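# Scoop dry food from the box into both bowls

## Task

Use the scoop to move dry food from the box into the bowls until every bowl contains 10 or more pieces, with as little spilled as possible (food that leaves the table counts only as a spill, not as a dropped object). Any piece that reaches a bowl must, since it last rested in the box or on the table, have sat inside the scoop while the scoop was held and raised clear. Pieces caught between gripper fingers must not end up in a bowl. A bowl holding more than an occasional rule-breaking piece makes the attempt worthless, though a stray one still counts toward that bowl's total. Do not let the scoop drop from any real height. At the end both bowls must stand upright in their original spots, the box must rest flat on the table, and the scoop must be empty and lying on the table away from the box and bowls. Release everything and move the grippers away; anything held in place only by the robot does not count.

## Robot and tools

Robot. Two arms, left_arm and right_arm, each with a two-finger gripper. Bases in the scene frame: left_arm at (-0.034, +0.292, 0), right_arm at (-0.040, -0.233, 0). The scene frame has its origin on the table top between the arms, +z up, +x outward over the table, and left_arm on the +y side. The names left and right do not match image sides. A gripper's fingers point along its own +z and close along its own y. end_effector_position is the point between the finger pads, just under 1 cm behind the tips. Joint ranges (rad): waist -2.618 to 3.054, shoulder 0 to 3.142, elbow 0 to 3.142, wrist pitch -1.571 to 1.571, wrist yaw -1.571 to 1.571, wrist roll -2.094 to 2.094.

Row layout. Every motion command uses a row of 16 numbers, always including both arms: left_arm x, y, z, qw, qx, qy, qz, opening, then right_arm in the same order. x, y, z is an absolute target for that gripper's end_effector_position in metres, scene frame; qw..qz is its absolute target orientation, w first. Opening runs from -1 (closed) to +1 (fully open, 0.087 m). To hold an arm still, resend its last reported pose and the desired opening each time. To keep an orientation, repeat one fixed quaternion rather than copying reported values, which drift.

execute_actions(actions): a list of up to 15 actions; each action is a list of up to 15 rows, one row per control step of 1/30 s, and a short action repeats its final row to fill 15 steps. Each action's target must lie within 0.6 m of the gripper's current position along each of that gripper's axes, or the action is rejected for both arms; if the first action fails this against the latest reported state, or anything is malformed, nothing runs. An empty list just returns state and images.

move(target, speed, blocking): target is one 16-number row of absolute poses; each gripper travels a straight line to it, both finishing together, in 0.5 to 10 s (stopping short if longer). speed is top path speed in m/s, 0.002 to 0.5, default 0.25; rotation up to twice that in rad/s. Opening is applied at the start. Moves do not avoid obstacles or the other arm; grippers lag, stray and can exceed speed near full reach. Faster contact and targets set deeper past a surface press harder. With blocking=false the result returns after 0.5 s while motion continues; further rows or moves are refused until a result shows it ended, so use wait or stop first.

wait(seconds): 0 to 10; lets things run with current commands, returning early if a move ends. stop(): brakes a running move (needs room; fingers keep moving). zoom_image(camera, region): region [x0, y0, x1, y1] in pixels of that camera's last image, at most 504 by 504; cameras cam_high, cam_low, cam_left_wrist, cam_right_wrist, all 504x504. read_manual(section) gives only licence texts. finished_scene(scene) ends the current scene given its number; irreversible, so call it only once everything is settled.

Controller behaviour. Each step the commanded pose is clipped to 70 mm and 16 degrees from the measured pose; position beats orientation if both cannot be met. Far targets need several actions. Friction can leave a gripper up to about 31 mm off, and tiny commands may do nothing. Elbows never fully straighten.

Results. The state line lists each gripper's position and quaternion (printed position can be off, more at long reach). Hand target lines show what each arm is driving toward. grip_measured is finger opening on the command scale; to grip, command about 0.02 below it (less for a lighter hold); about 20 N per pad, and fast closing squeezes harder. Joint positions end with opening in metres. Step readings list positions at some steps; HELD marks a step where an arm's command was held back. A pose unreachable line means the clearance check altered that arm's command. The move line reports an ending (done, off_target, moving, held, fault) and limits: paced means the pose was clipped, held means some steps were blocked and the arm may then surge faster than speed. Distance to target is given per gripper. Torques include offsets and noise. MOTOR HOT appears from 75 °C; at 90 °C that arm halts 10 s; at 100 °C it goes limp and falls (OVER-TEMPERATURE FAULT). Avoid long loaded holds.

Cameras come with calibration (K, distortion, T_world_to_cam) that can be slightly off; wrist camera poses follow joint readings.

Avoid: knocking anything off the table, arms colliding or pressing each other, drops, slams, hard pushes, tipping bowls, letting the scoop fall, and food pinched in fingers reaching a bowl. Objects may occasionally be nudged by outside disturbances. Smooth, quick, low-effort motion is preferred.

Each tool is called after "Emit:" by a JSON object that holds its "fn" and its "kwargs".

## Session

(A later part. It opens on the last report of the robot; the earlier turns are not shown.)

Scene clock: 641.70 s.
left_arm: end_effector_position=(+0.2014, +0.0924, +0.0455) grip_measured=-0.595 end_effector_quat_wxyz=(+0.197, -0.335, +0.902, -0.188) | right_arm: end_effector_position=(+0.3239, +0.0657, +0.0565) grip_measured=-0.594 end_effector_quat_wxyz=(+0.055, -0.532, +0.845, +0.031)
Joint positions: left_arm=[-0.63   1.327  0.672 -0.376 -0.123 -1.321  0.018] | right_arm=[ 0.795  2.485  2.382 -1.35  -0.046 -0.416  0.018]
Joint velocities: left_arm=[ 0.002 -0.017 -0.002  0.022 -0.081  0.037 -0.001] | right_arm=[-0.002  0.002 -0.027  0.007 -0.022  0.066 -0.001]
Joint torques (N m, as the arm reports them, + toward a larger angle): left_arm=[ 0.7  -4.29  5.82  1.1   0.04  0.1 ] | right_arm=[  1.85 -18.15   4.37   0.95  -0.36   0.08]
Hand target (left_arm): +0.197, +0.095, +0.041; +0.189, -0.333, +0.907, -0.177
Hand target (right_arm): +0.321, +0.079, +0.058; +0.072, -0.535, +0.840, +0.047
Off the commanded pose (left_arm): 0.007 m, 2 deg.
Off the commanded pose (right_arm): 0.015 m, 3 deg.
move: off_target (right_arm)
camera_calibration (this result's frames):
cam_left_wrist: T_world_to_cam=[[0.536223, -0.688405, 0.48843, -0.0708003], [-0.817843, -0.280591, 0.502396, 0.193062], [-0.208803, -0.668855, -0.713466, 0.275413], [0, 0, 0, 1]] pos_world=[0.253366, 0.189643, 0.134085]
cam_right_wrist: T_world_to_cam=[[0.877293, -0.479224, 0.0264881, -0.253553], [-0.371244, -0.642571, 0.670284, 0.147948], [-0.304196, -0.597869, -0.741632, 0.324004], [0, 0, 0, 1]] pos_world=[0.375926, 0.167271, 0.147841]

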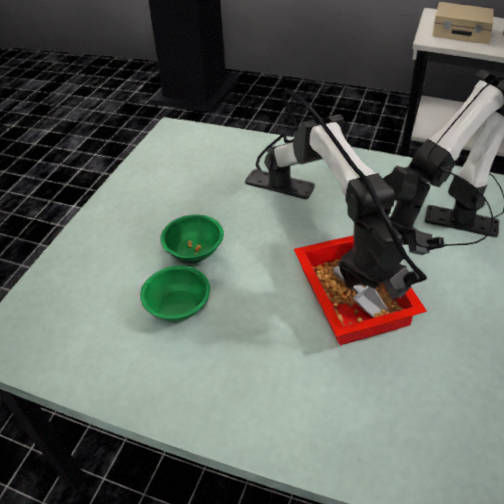

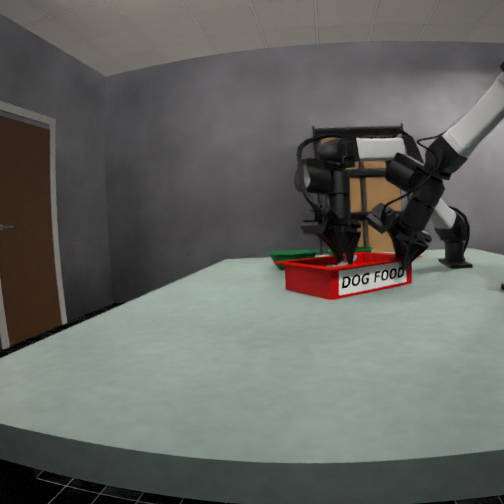

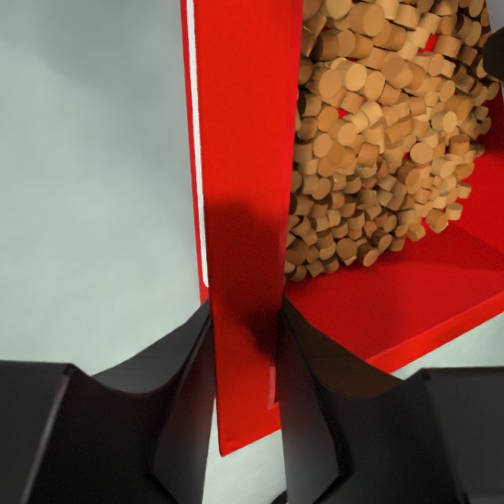

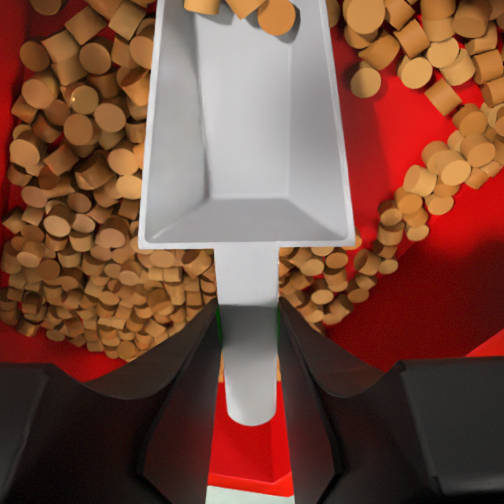

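Blocked against the wall; rotate the tip up.

Emit:
{"fn": "move", "kwargs": {"target": [0.197,0.095,0.041,0.1888,-0.3328,0.9068,-0.1767,-0.65,0.320,0.064,0.062,0.3111,-0.4994,0.7839,0.1982,-0.7], "speed": 0.1}}

Emit:
{"fn": "move", "kwargs": {"target": [0.197,0.095,0.041,0.1888,-0.3328,0.9068,-0.1767,-0.65,0.315,0.045,0.14,0.3894,-0.4766,0.7481,0.2481,-0.7], "speed": 0.1}}

Emit:
{"fn": "zoom_image", "kwargs": {"camera": "cam_high", "region": [260, 200, 440, 350]}}

Scene clock: 660.33 s.
left_arm: end_effector_position=(+0.2016, +0.0926, +0.0455) grip_measured=-0.595 end_effector_quat_wxyz=(+0.197, -0.337, +0.901, -0.188) | right_arm: end_effector_position=(+0.3162, +0.0630, +0.0519) grip_measured=-0.594 end_effector_quat_wxyz=(+0.293, -0.506, +0.789, +0.188)
Joint positions: left_arm=[-0.63   1.327  0.672 -0.377 -0.125 -1.324  0.018] | right_arm=[ 0.69   1.919  1.314 -0.327 -0.343 -0.426  0.018]
Joint velocities: left_arm=[-0.002  0.002 -0.002  0.051 -0.051  0.007 -0.   ] | right_arm=[ 0.002 -0.002 -0.012  0.022  0.051 -0.037 -0.   ]
Joint torques (N m, as the arm reports them, + toward a larger angle): left_arm=[ 0.69 -4.14  5.79  1.13  0.04  0.17] | right_arm=[ -0.02 -14.92   5.26   1.61  -0.43   0.09]
Hand target (left_arm): +0.197, +0.095, +0.041; +0.189, -0.333, +0.907, -0.177
Hand target (right_arm): +0.319, +0.063, +0.062; +0.311, -0.499, +0.784, +0.196
Off the commanded pose (left_arm): 0.007 m, 2 deg.
Off the commanded pose (right_arm): 0.011 m, 2 deg.
move: off_target (right_arm)
camera_calibration (this result's frames):
cam_left_wrist: T_world_to_cam=[[0.538921, -0.686251, 0.488491, -0.0715177], [-0.816725, -0.283723, 0.502456, 0.193374], [-0.206215, -0.669747, -0.713382, 0.275153], [0, 0, 0, 1]] pos_world=[0.253216, 0.190069, 0.134063]
cam_right_wrist: T_world_to_cam=[[0.884594, -0.466213, -0.0117711, -0.249076], [-0.459386, -0.875433, 0.150271, 0.215958], [-0.0803632, -0.127522, -0.988575, 0.22906], [0, 0, 0, 1]] pos_world=[0.337947, 0.102145, 0.191059]

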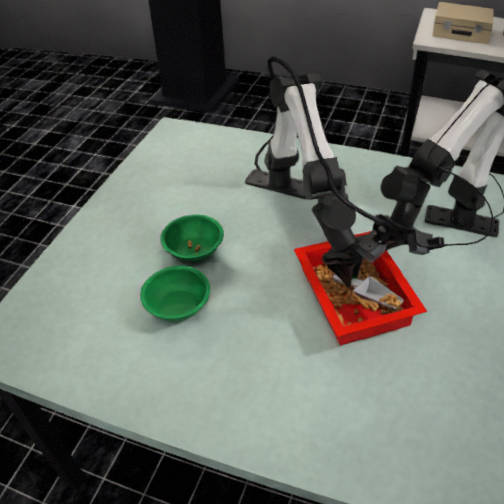

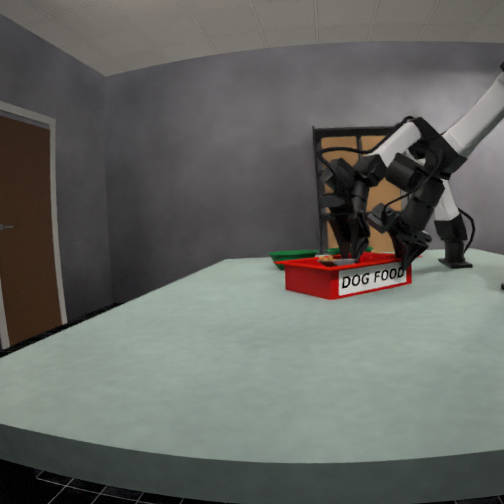

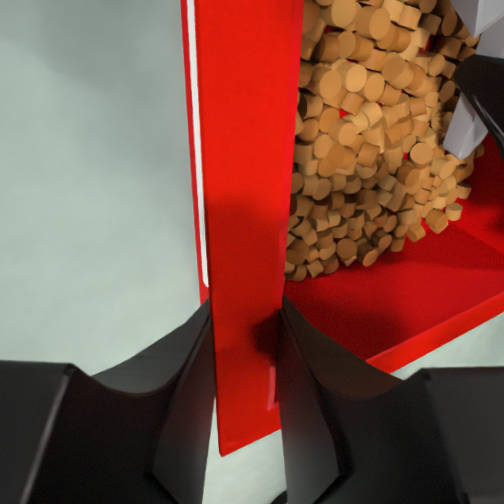

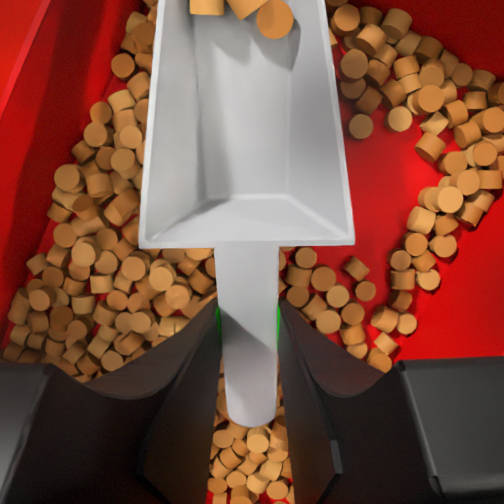

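Scene clock: 661.97 s.
left_arm: end_effector_position=(+0.2016, +0.0926, +0.0455) grip_measured=-0.595 end_effector_quat_wxyz=(+0.197, -0.337, +0.901, -0.188) | right_arm: end_effector_position=(+0.3147, +0.0462, +0.1321) grip_measured=-0.594 end_effector_quat_wxyz=(+0.375, -0.482, +0.755, +0.240)
Joint positions: left_arm=[-0.63   1.327  0.672 -0.377 -0.125 -1.325  0.018] | right_arm=[ 0.608  1.694  1.239 -0.294 -0.482 -0.406  0.018]
Joint velocities: left_arm=[-0.012 -0.007 -0.002 -0.037  0.022 -0.007 -0.   ] | right_arm=[ 0.012  0.002 -0.022 -0.007  0.022  0.022  0.001]
Joint torques (N m, as the arm reports them, + toward a larger angle): left_arm=[ 0.5  -4.19  5.73  1.12  0.07  0.17] | right_arm=[ -0.04 -12.45   5.62   1.84  -0.45   0.13]
Hand target (left_arm): +0.197, +0.095, +0.041; +0.189, -0.333, +0.907, -0.177
Hand target (right_arm): +0.315, +0.045, +0.140; +0.389, -0.477, +0.748, +0.247
Off the commanded pose (left_arm): 0.007 m, 2 deg.
Off the commanded pose (right_arm): 0.008 m, 2 deg.
move: done
camera_calibration (this result's frames):
cam_left_wrist: T_world_to_cam=[[0.539444, -0.685721, 0.488659, -0.0717115], [-0.816461, -0.284069, 0.502689, 0.193342], [-0.205891, -0.670143, -0.713104, 0.275111], [0, 0, 0, 1]] pos_world=[0.253184, 0.190113, 0.134034]
cam_right_wrist: T_world_to_cam=[[0.884389, -0.466143, -0.0237994, -0.253073], [-0.466704, -0.882428, -0.0592399, 0.218843], [0.0066131, 0.0634984, -0.99796, 0.271183], [0, 0, 0, 1]] pos_world=[0.324156, 0.057925, 0.277571]

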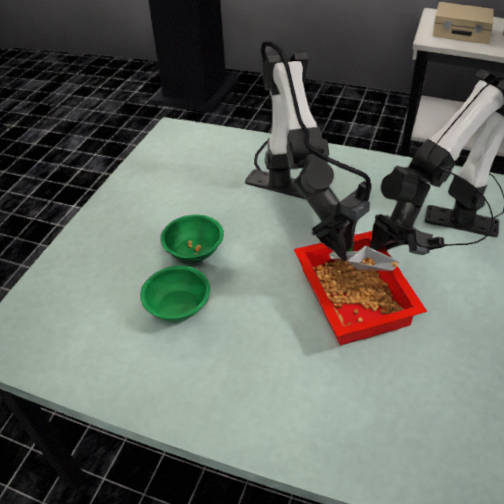

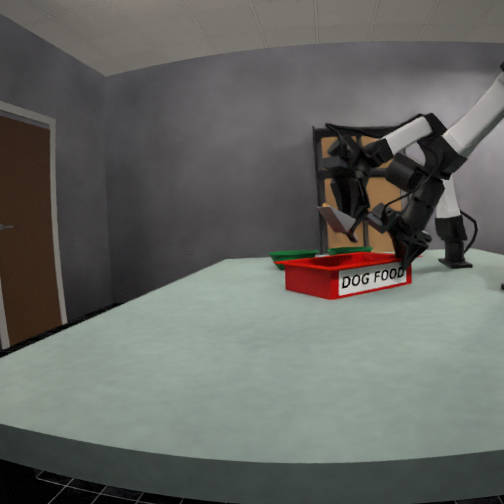

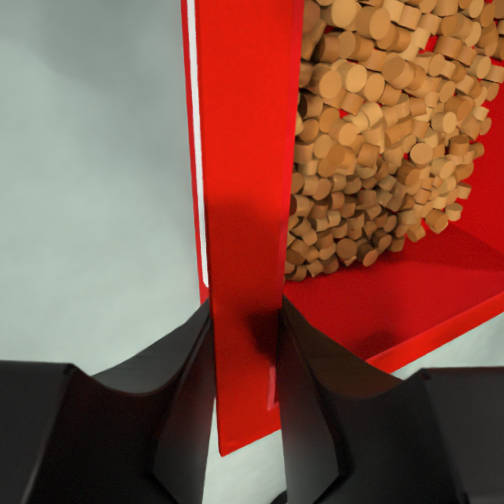

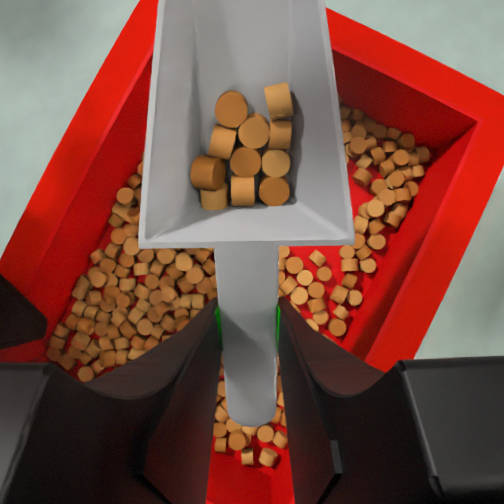

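Region (260, 200, 440, 350) of cam_high's 504x504 image, scaled by 2.800, with more detail than that image has.

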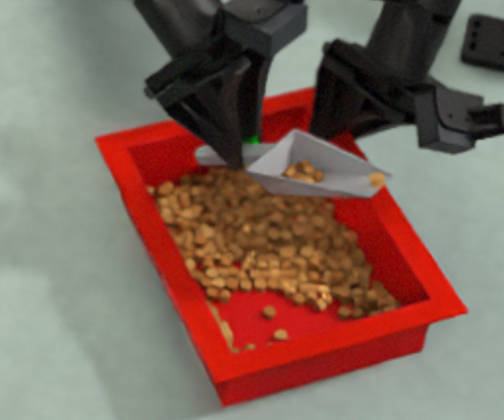

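Emit:
{"fn": "move", "kwargs": {"target": [0.197,0.095,0.041,0.1888,-0.3328,0.9068,-0.1767,-0.65,0.32,0.02,0.15,0.4532,-0.4532,0.7113,0.2887,-0.7], "speed": 0.1}}

Scene clock: 671.43 s.
left_arm: end_effector_position=(+0.2016, +0.0926, +0.0455) grip_measured=-0.595 end_effector_quat_wxyz=(+0.197, -0.337, +0.901, -0.188) | right_arm: end_effector_position=(+0.3200, +0.0211, +0.1394) grip_measured=-0.594 end_effector_quat_wxyz=(+0.436, -0.456, +0.722, +0.283)
Joint positions: left_arm=[-0.63   1.327  0.672 -0.377 -0.125 -1.325  0.018] | right_arm=[ 0.493  1.606  1.052 -0.055 -0.638 -0.381  0.018]
Joint velocities: left_arm=[ 0.007 -0.012  0.002  0.022  0.007 -0.066 -0.001] | right_arm=[ 0.002 -0.012 -0.007 -0.051 -0.007  0.095 -0.   ]
Joint torques (N m, as the arm reports them, + toward a larger angle): left_arm=[ 0.66 -4.32  5.76  1.16  0.08  0.23] | right_arm=[  0.06 -11.71   5.76   1.92  -0.5    0.1 ]
Hand target (left_arm): +0.197, +0.095, +0.041; +0.189, -0.333, +0.907, -0.177
Hand target (right_arm): +0.320, +0.020, +0.150; +0.453, -0.454, +0.712, +0.288
Off the commanded pose (left_arm): 0.007 m, 2 deg.
Off the commanded pose (right_arm): 0.011 m, 2 deg.
move: off_target (right_arm)
camera_calibration (this result's frames):
cam_left_wrist: T_world_to_cam=[[0.539705, -0.685456, 0.488742, -0.0718084], [-0.816329, -0.284242, 0.502805, 0.193326], [-0.20573, -0.670341, -0.712964, 0.27509], [0, 0, 0, 1]] pos_world=[0.253168, 0.190134, 0.13402]
cam_right_wrist: T_world_to_cam=[[0.884075, -0.465373, -0.0428838, -0.266522], [-0.462265, -0.857284, -0.226659, 0.22101], [0.0687172, 0.220207, -0.97303, 0.253353], [0, 0, 0, 1]] pos_world=[0.320381, 0.00964559, 0.285184]

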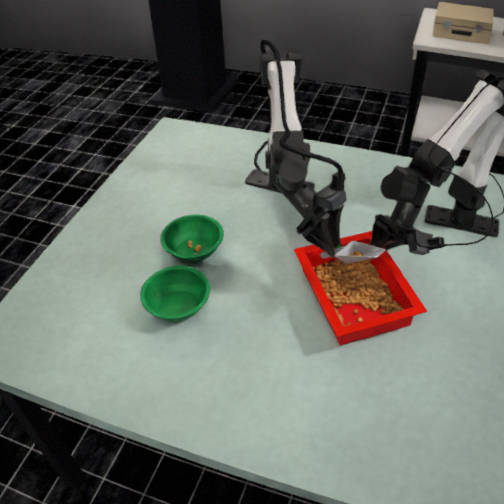

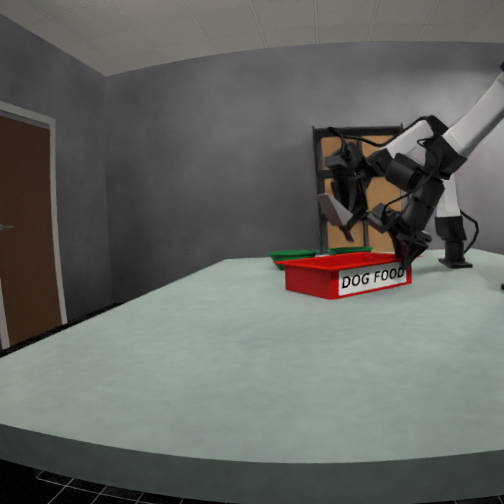

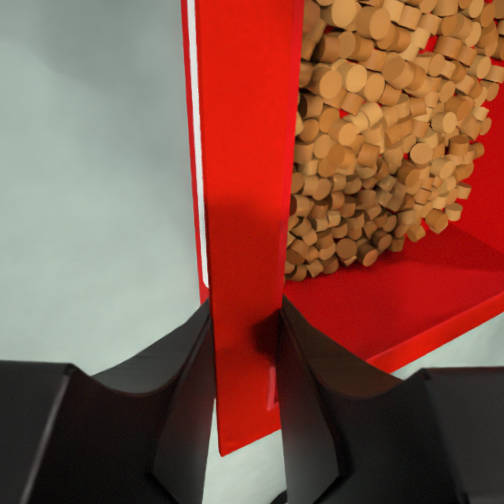

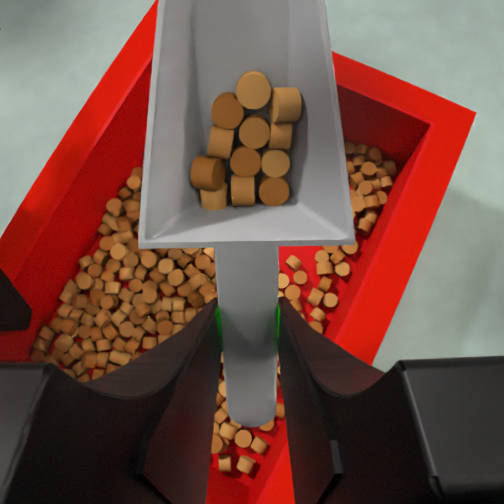

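Emit:
{"fn": "move", "kwargs": {"target": [0.197,0.095,0.041,0.1888,-0.3328,0.9068,-0.1767,-0.65,0.363,-0.311,0.16,0.3685,0.0405,0.9286,-0.0161,-0.7], "speed": 0.15}}

Scene clock: 687.40 s.
left_arm: end_effector_position=(+0.2016, +0.0926, +0.0455) grip_measured=-0.595 end_effector_quat_wxyz=(+0.197, -0.338, +0.901, -0.188) | right_arm: end_effector_position=(+0.3608, -0.3031, +0.1511) grip_measured=-0.594 end_effector_quat_wxyz=(+0.355, +0.028, +0.934, -0.011)
Joint positions: left_arm=[-0.63   1.327  0.672 -0.377 -0.125 -1.326  0.018] | right_arm=[-0.113  1.576  1.288 -0.561 -0.093 -0.107  0.018]
Joint velocities: left_arm=[-0.022 -0.007 -0.012 -0.022 -0.022  0.022  0.001] | right_arm=[-0.007  0.002 -0.002 -0.007  0.007  0.007  0.   ]
Joint torques (N m, as the arm reports them, + toward a larger angle): left_arm=[ 0.37 -4.33  5.78  1.11  0.05  0.24] | right_arm=[ 0.12 -8.01  9.88  1.61  0.08  0.09]
Hand target (left_arm): +0.197, +0.095, +0.041; +0.189, -0.333, +0.907, -0.177
Hand target (right_arm): +0.369, -0.310, +0.160; +0.367, +0.039, +0.929, -0.019
Off the commanded pose (left_arm): 0.007 m, 2 deg.
Off the commanded pose (right_arm): 0.012 m, 2 deg.
move: off_target (right_arm)
camera_calibration (this result's frames):
cam_left_wrist: T_world_to_cam=[[0.539966, -0.68519, 0.488826, -0.0719053], [-0.816198, -0.284414, 0.502921, 0.193311], [-0.205568, -0.670539, -0.712825, 0.275069], [0, 0, 0, 1]] pos_world=[0.253151, 0.190156, 0.134006]
cam_right_wrist: T_world_to_cam=[[-0.115792, -0.993211, -0.0111591, -0.25698], [-0.984198, 0.113211, 0.136156, 0.39219], [-0.133969, 0.0267485, -0.990625, 0.350448], [0, 0, 0, 1]] pos_world=[0.403186, -0.309009, 0.290895]

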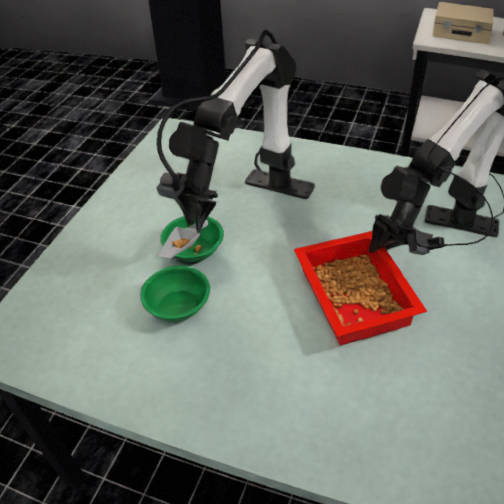

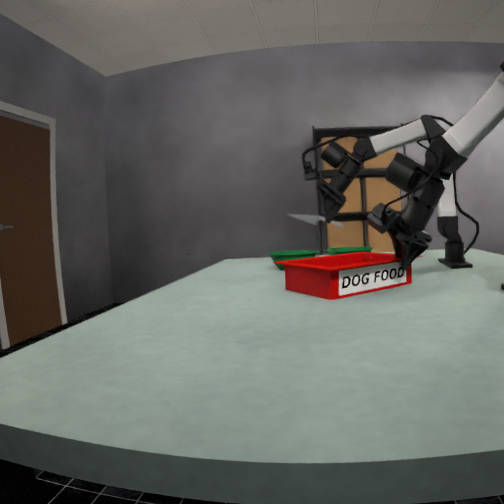

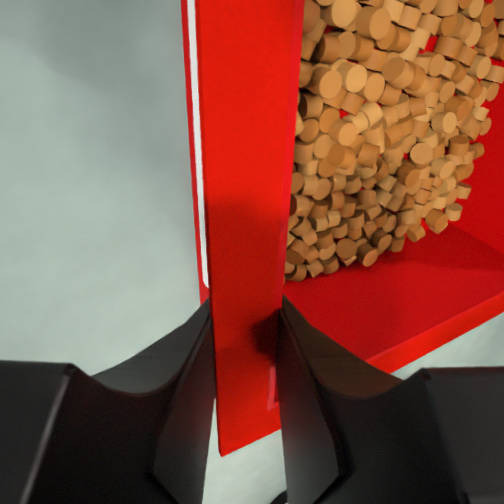

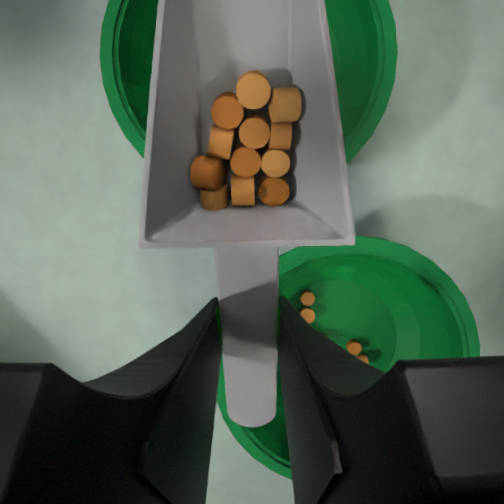

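Emit:
{"fn": "move", "kwargs": {"target": [0.197,0.095,0.041,0.1888,-0.3328,0.9068,-0.1767,-0.65,0.399,-0.250,0.15,0.2868,0.3650,0.8811,0.0904,-0.7], "speed": 0.12}}

Emit:
{"fn": "move", "kwargs": {"target": [0.197,0.095,0.041,0.1888,-0.3328,0.9068,-0.1767,-0.65,0.457,-0.216,0.15,0.2386,0.6443,0.7031,0.1831,-0.7], "speed": 0.1}}

Scene clock: 709.07 s.
left_arm: end_effector_position=(+0.2016, +0.0926, +0.0455) grip_measured=-0.595 end_effector_quat_wxyz=(+0.197, -0.338, +0.901, -0.188) | right_arm: end_effector_position=(+0.3889, -0.2514, +0.1426) grip_measured=-0.594 end_effector_quat_wxyz=(+0.275, +0.364, +0.885, +0.090)
Joint positions: left_arm=[-0.63   1.327  0.672 -0.377 -0.125 -1.326  0.018] | right_arm=[-0.023  1.744  1.481 -0.721 -0.022  0.675  0.018]
Joint velocities: left_arm=[ 0.012 -0.007  0.012 -0.022 -0.095 -0.022  0.   ] | right_arm=[-0.002  0.002  0.007 -0.007 -0.081  0.022 -0.   ]
Joint torques (N m, as the arm reports them, + toward a larger angle): left_arm=[ 0.67 -4.29  5.89  1.1   0.09  0.18] | right_arm=[ 1.62 -9.61  9.62  1.35  0.16  0.06]
Hand target (left_arm): +0.197, +0.095, +0.041; +0.189, -0.333, +0.907, -0.177
Hand target (right_arm): +0.398, -0.249, +0.150; +0.287, +0.365, +0.881, +0.091
Off the commanded pose (left_arm): 0.007 m, 2 deg.
Off the commanded pose (right_arm): 0.013 m, 1 deg.
move: off_target (right_arm)
camera_calibration (this result's frames):
cam_left_wrist: T_world_to_cam=[[0.539966, -0.68519, 0.488826, -0.0719053], [-0.816198, -0.284414, 0.502921, 0.193311], [-0.205568, -0.670539, -0.712825, 0.275069], [0, 0, 0, 1]] pos_world=[0.253151, 0.190156, 0.134006]
cam_right_wrist: T_world_to_cam=[[-0.638217, -0.681868, -0.3574, 0.128397], [-0.76649, 0.519439, 0.377725, 0.39819], [-0.0719113, 0.515014, -0.85416, 0.423565], [0, 0, 0, 1]] pos_world=[0.417613, -0.337427, 0.257275]

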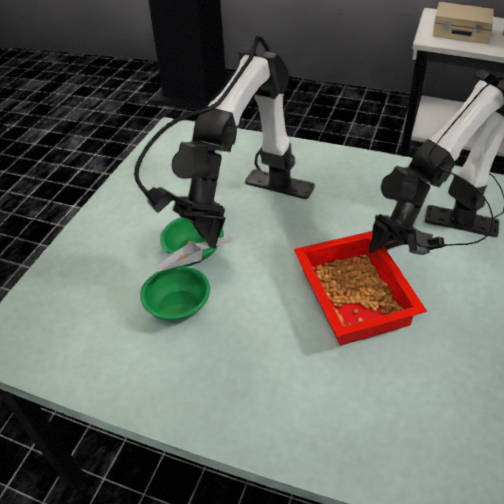

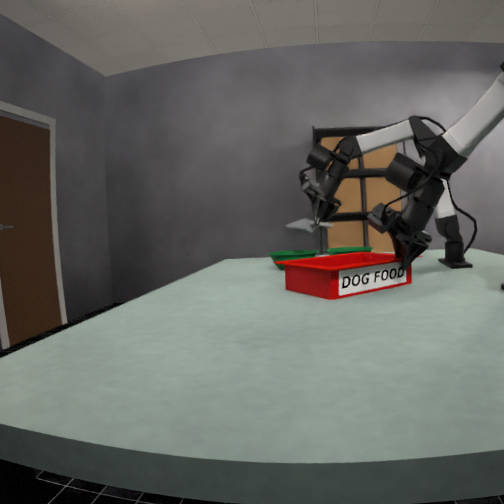

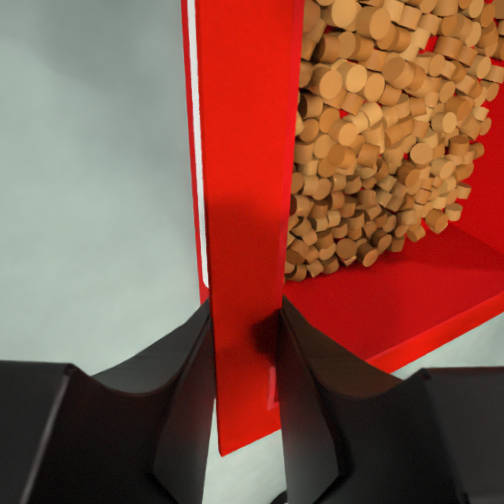

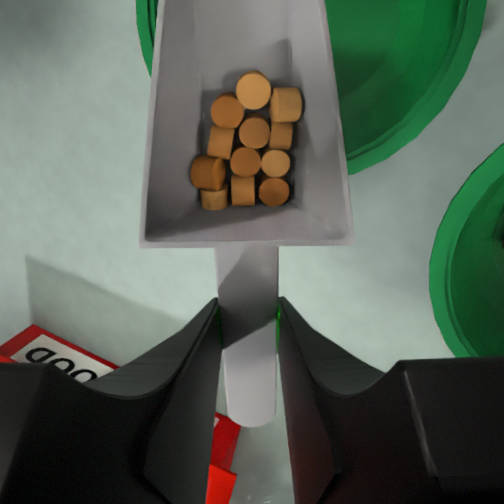

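Scene clock: 713.00 s.
left_arm: end_effector_position=(+0.2016, +0.0926, +0.0455) grip_measured=-0.595 end_effector_quat_wxyz=(+0.197, -0.338, +0.901, -0.188) | right_arm: end_effector_position=(+0.4423, -0.2172, +0.1399) grip_measured=-0.594 end_effector_quat_wxyz=(+0.219, +0.647, +0.710, +0.171)
Joint positions: left_arm=[-0.63   1.327  0.672 -0.377 -0.125 -1.326  0.018] | right_arm=[ 0.042  1.881  1.6   -0.726  0.015  1.427  0.018]
Joint velocities: left_arm=[-0.007 -0.012 -0.002  0.051 -0.037  0.022  0.   ] | right_arm=[-0.017  0.002 -0.017 -0.051  0.066  0.022 -0.001]
Joint torques (N m, as the arm reports them, + toward a larger angle): left_arm=[ 0.46 -4.27  5.82  1.08  0.06  0.25] | right_arm=[  1.6  -11.13   9.64   1.46   0.16   0.06]
Hand target (left_arm): +0.197, +0.095, +0.041; +0.189, -0.333, +0.907, -0.177
Hand target (right_arm): +0.455, -0.215, +0.151; +0.238, +0.644, +0.703, +0.184
Off the commanded pose (left_arm): 0.007 m, 2 deg.
Off the commanded pose (right_arm): 0.018 m, 3 deg.
move: off_target (right_arm)
camera_calibration (this result's frames):
cam_left_wrist: T_world_to_cam=[[0.539966, -0.68519, 0.488826, -0.0719053], [-0.816198, -0.284414, 0.502921, 0.193311], [-0.205568, -0.670539, -0.712825, 0.275069], [0, 0, 0, 1]] pos_world=[0.253151, 0.190156, 0.134006]
cam_right_wrist: T_world_to_cam=[[-0.86013, -0.0535796, -0.507252, 0.440382], [-0.402931, 0.681158, 0.611287, 0.264005], [0.312766, 0.730174, -0.607473, 0.24952], [0, 0, 0, 1]] pos_world=[0.40712, -0.338426, 0.213579]

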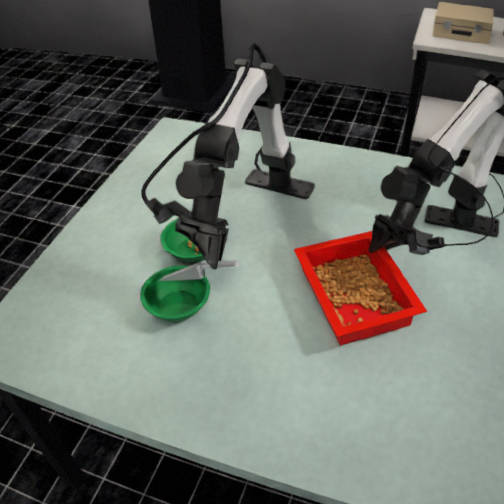

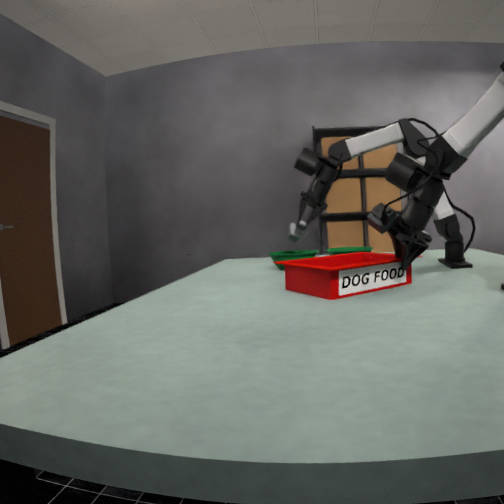

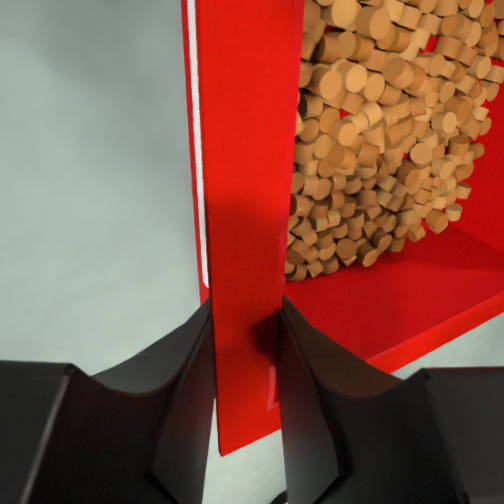

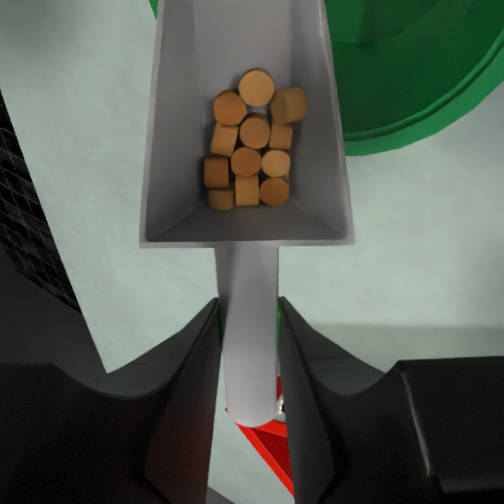

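Emit:
{"fn": "move", "kwargs": {"target": [0.197,0.095,0.041,0.1888,-0.3328,0.9068,-0.1767,-0.65,0.505,-0.208,0.15,0.1933,0.7812,0.5470,0.2303,-0.7], "speed": 0.08}}

Scene clock: 732.90 s.
left_arm: end_effector_position=(+0.2016, +0.0926, +0.0455) grip_measured=-0.595 end_effector_quat_wxyz=(+0.197, -0.338, +0.901, -0.188) | right_arm: end_effector_position=(+0.4942, -0.2101, +0.1405) grip_measured=-0.594 end_effector_quat_wxyz=(+0.180, +0.784, +0.552, +0.218)
Joint positions: left_arm=[-0.63   1.327  0.672 -0.377 -0.125 -1.326  0.018] | right_arm=[ 0.068  2.021  1.753 -0.73   0.031  1.884  0.018]
Joint velocities: left_arm=[-0.012 -0.002  0.002  0.022 -0.037 -0.007  0.001] | right_arm=[ 0.017  0.017  0.012 -0.007  0.007 -0.022  0.   ]
Joint torques (N m, as the arm reports them, + toward a larger angle): left_arm=[ 0.35 -4.16  6.2   1.12  0.08  0.22] | right_arm=[  1.7  -12.55   9.6    1.33   0.19   0.05]
Hand target (left_arm): +0.197, +0.095, +0.041; +0.189, -0.333, +0.907, -0.177
Hand target (right_arm): +0.504, -0.207, +0.151; +0.193, +0.781, +0.547, +0.231
Off the commanded pose (left_arm): 0.007 m, 2 deg.
Off the commanded pose (right_arm): 0.015 m, 2 deg.
move: off_target (right_arm)
camera_calibration (this result's frames):
cam_left_wrist: T_world_to_cam=[[0.539966, -0.68519, 0.488826, -0.0719053], [-0.816198, -0.284414, 0.502921, 0.193311], [-0.205568, -0.670539, -0.712825, 0.275069], [0, 0, 0, 1]] pos_world=[0.253151, 0.190156, 0.134006]
cam_right_wrist: T_world_to_cam=[[-0.786582, 0.371765, -0.493031, 0.5367], [-0.177978, 0.628067, 0.757533, 0.136783], [0.591281, 0.68361, -0.42786, 0.0558488], [0, 0, 0, 1]] pos_world=[0.41348, -0.323614, 0.184888]

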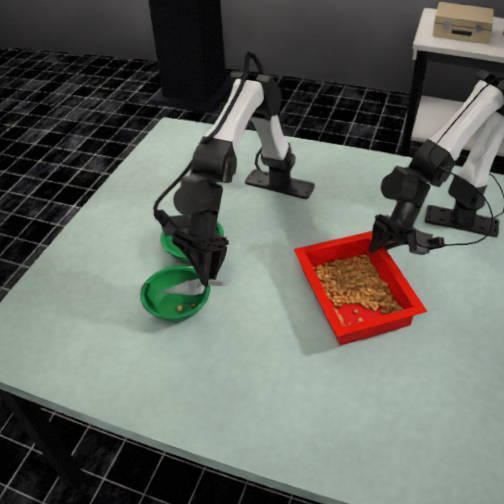

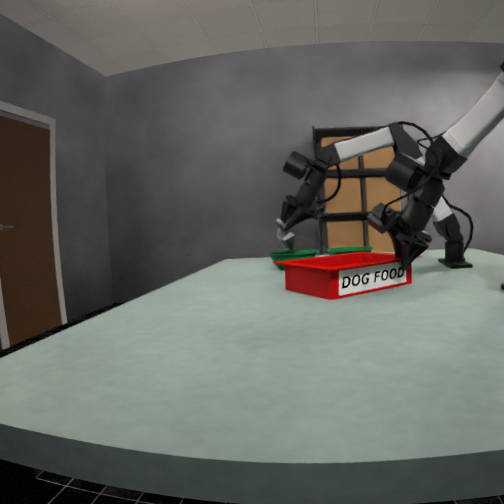

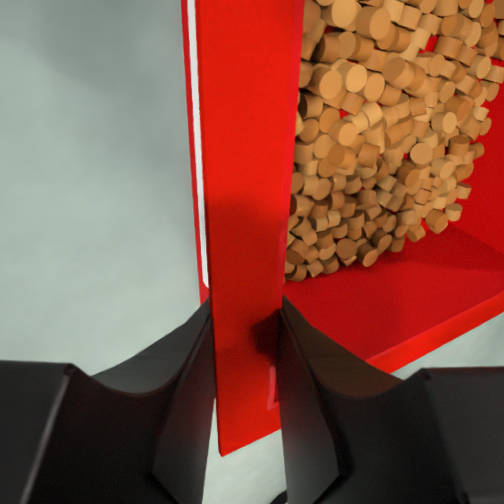

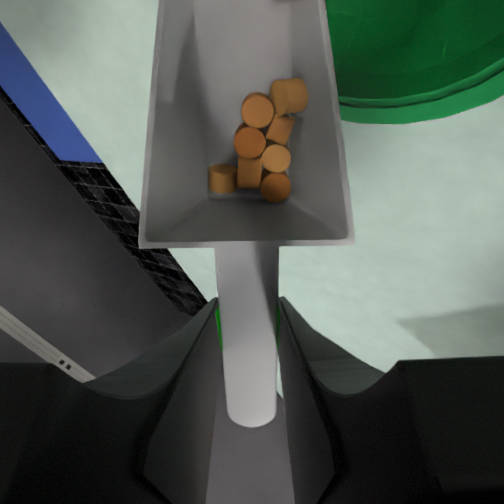

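Emit:
{"fn": "move", "kwargs": {"target": [0.197,0.095,0.041,0.1888,-0.3328,0.9068,-0.1767,-0.65,0.505,-0.212,0.155,0.1106,0.7971,0.5199,0.2862,-0.7], "speed": 0.08}}

Scene clock: 747.27 s.
left_arm: end_effector_position=(+0.2016, +0.0926, +0.0455) grip_measured=-0.595 end_effector_quat_wxyz=(+0.197, -0.338, +0.901, -0.188) | right_arm: end_effector_position=(+0.4936, -0.2081, +0.1494) grip_measured=-0.594 end_effector_quat_wxyz=(+0.108, +0.798, +0.528, +0.270)
Joint positions: left_arm=[-0.63   1.327  0.672 -0.377 -0.125 -1.326  0.018] | right_arm=[ 0.013  2.021  1.753 -0.732 -0.155  1.942  0.018]
Joint velocities: left_arm=[ 0.012  0.007  0.017 -0.022 -0.051  0.022  0.   ] | right_arm=[-0.002 -0.017 -0.017  0.022 -0.095 -0.007 -0.001]
Joint torques (N m, as the arm reports them, + toward a larger angle): left_arm=[ 0.6  -4.34  5.78  1.14  0.05  0.21] | right_arm=[  0.06 -11.82   9.19   1.42  -0.22   0.1 ]
Hand target (left_arm): +0.197, +0.095, +0.041; +0.189, -0.333, +0.907, -0.177
Hand target (right_arm): +0.504, -0.212, +0.155; +0.111, +0.797, +0.520, +0.286
Off the commanded pose (left_arm): 0.007 m, 2 deg.
Off the commanded pose (right_arm): 0.013 m, 2 deg.
move: off_target (right_arm)
camera_calibration (this result's frames):
cam_left_wrist: T_world_to_cam=[[0.539966, -0.68519, 0.488826, -0.0719053], [-0.816198, -0.284414, 0.502921, 0.193311], [-0.205568, -0.670539, -0.712825, 0.275069], [0, 0, 0, 1]] pos_world=[0.253151, 0.190156, 0.134006]
cam_right_wrist: T_world_to_cam=[[-0.783447, 0.459763, -0.418125, 0.545475], [-0.1795, 0.476726, 0.86053, 0.0826165], [0.594971, 0.749233, -0.290963, 0.0499905], [0, 0, 0, 1]] pos_world=[0.412438, -0.327629, 0.171528]

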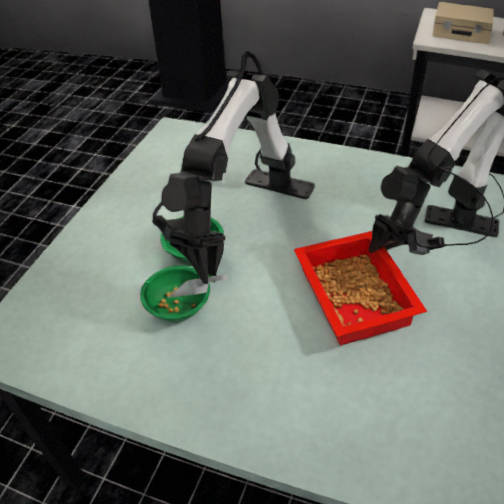

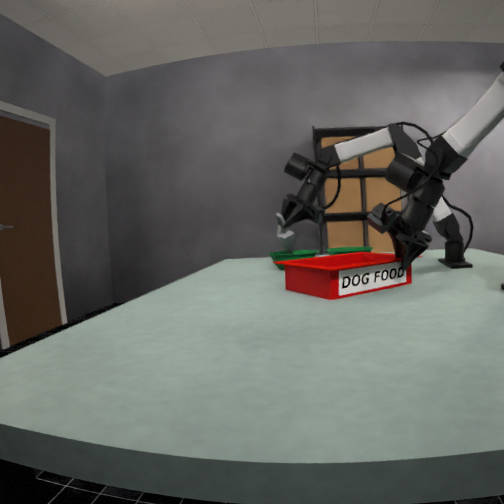

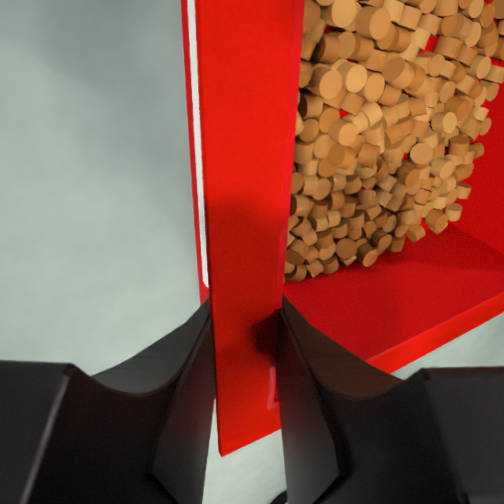

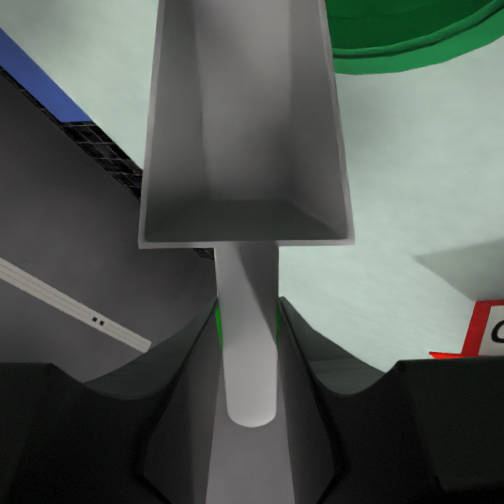

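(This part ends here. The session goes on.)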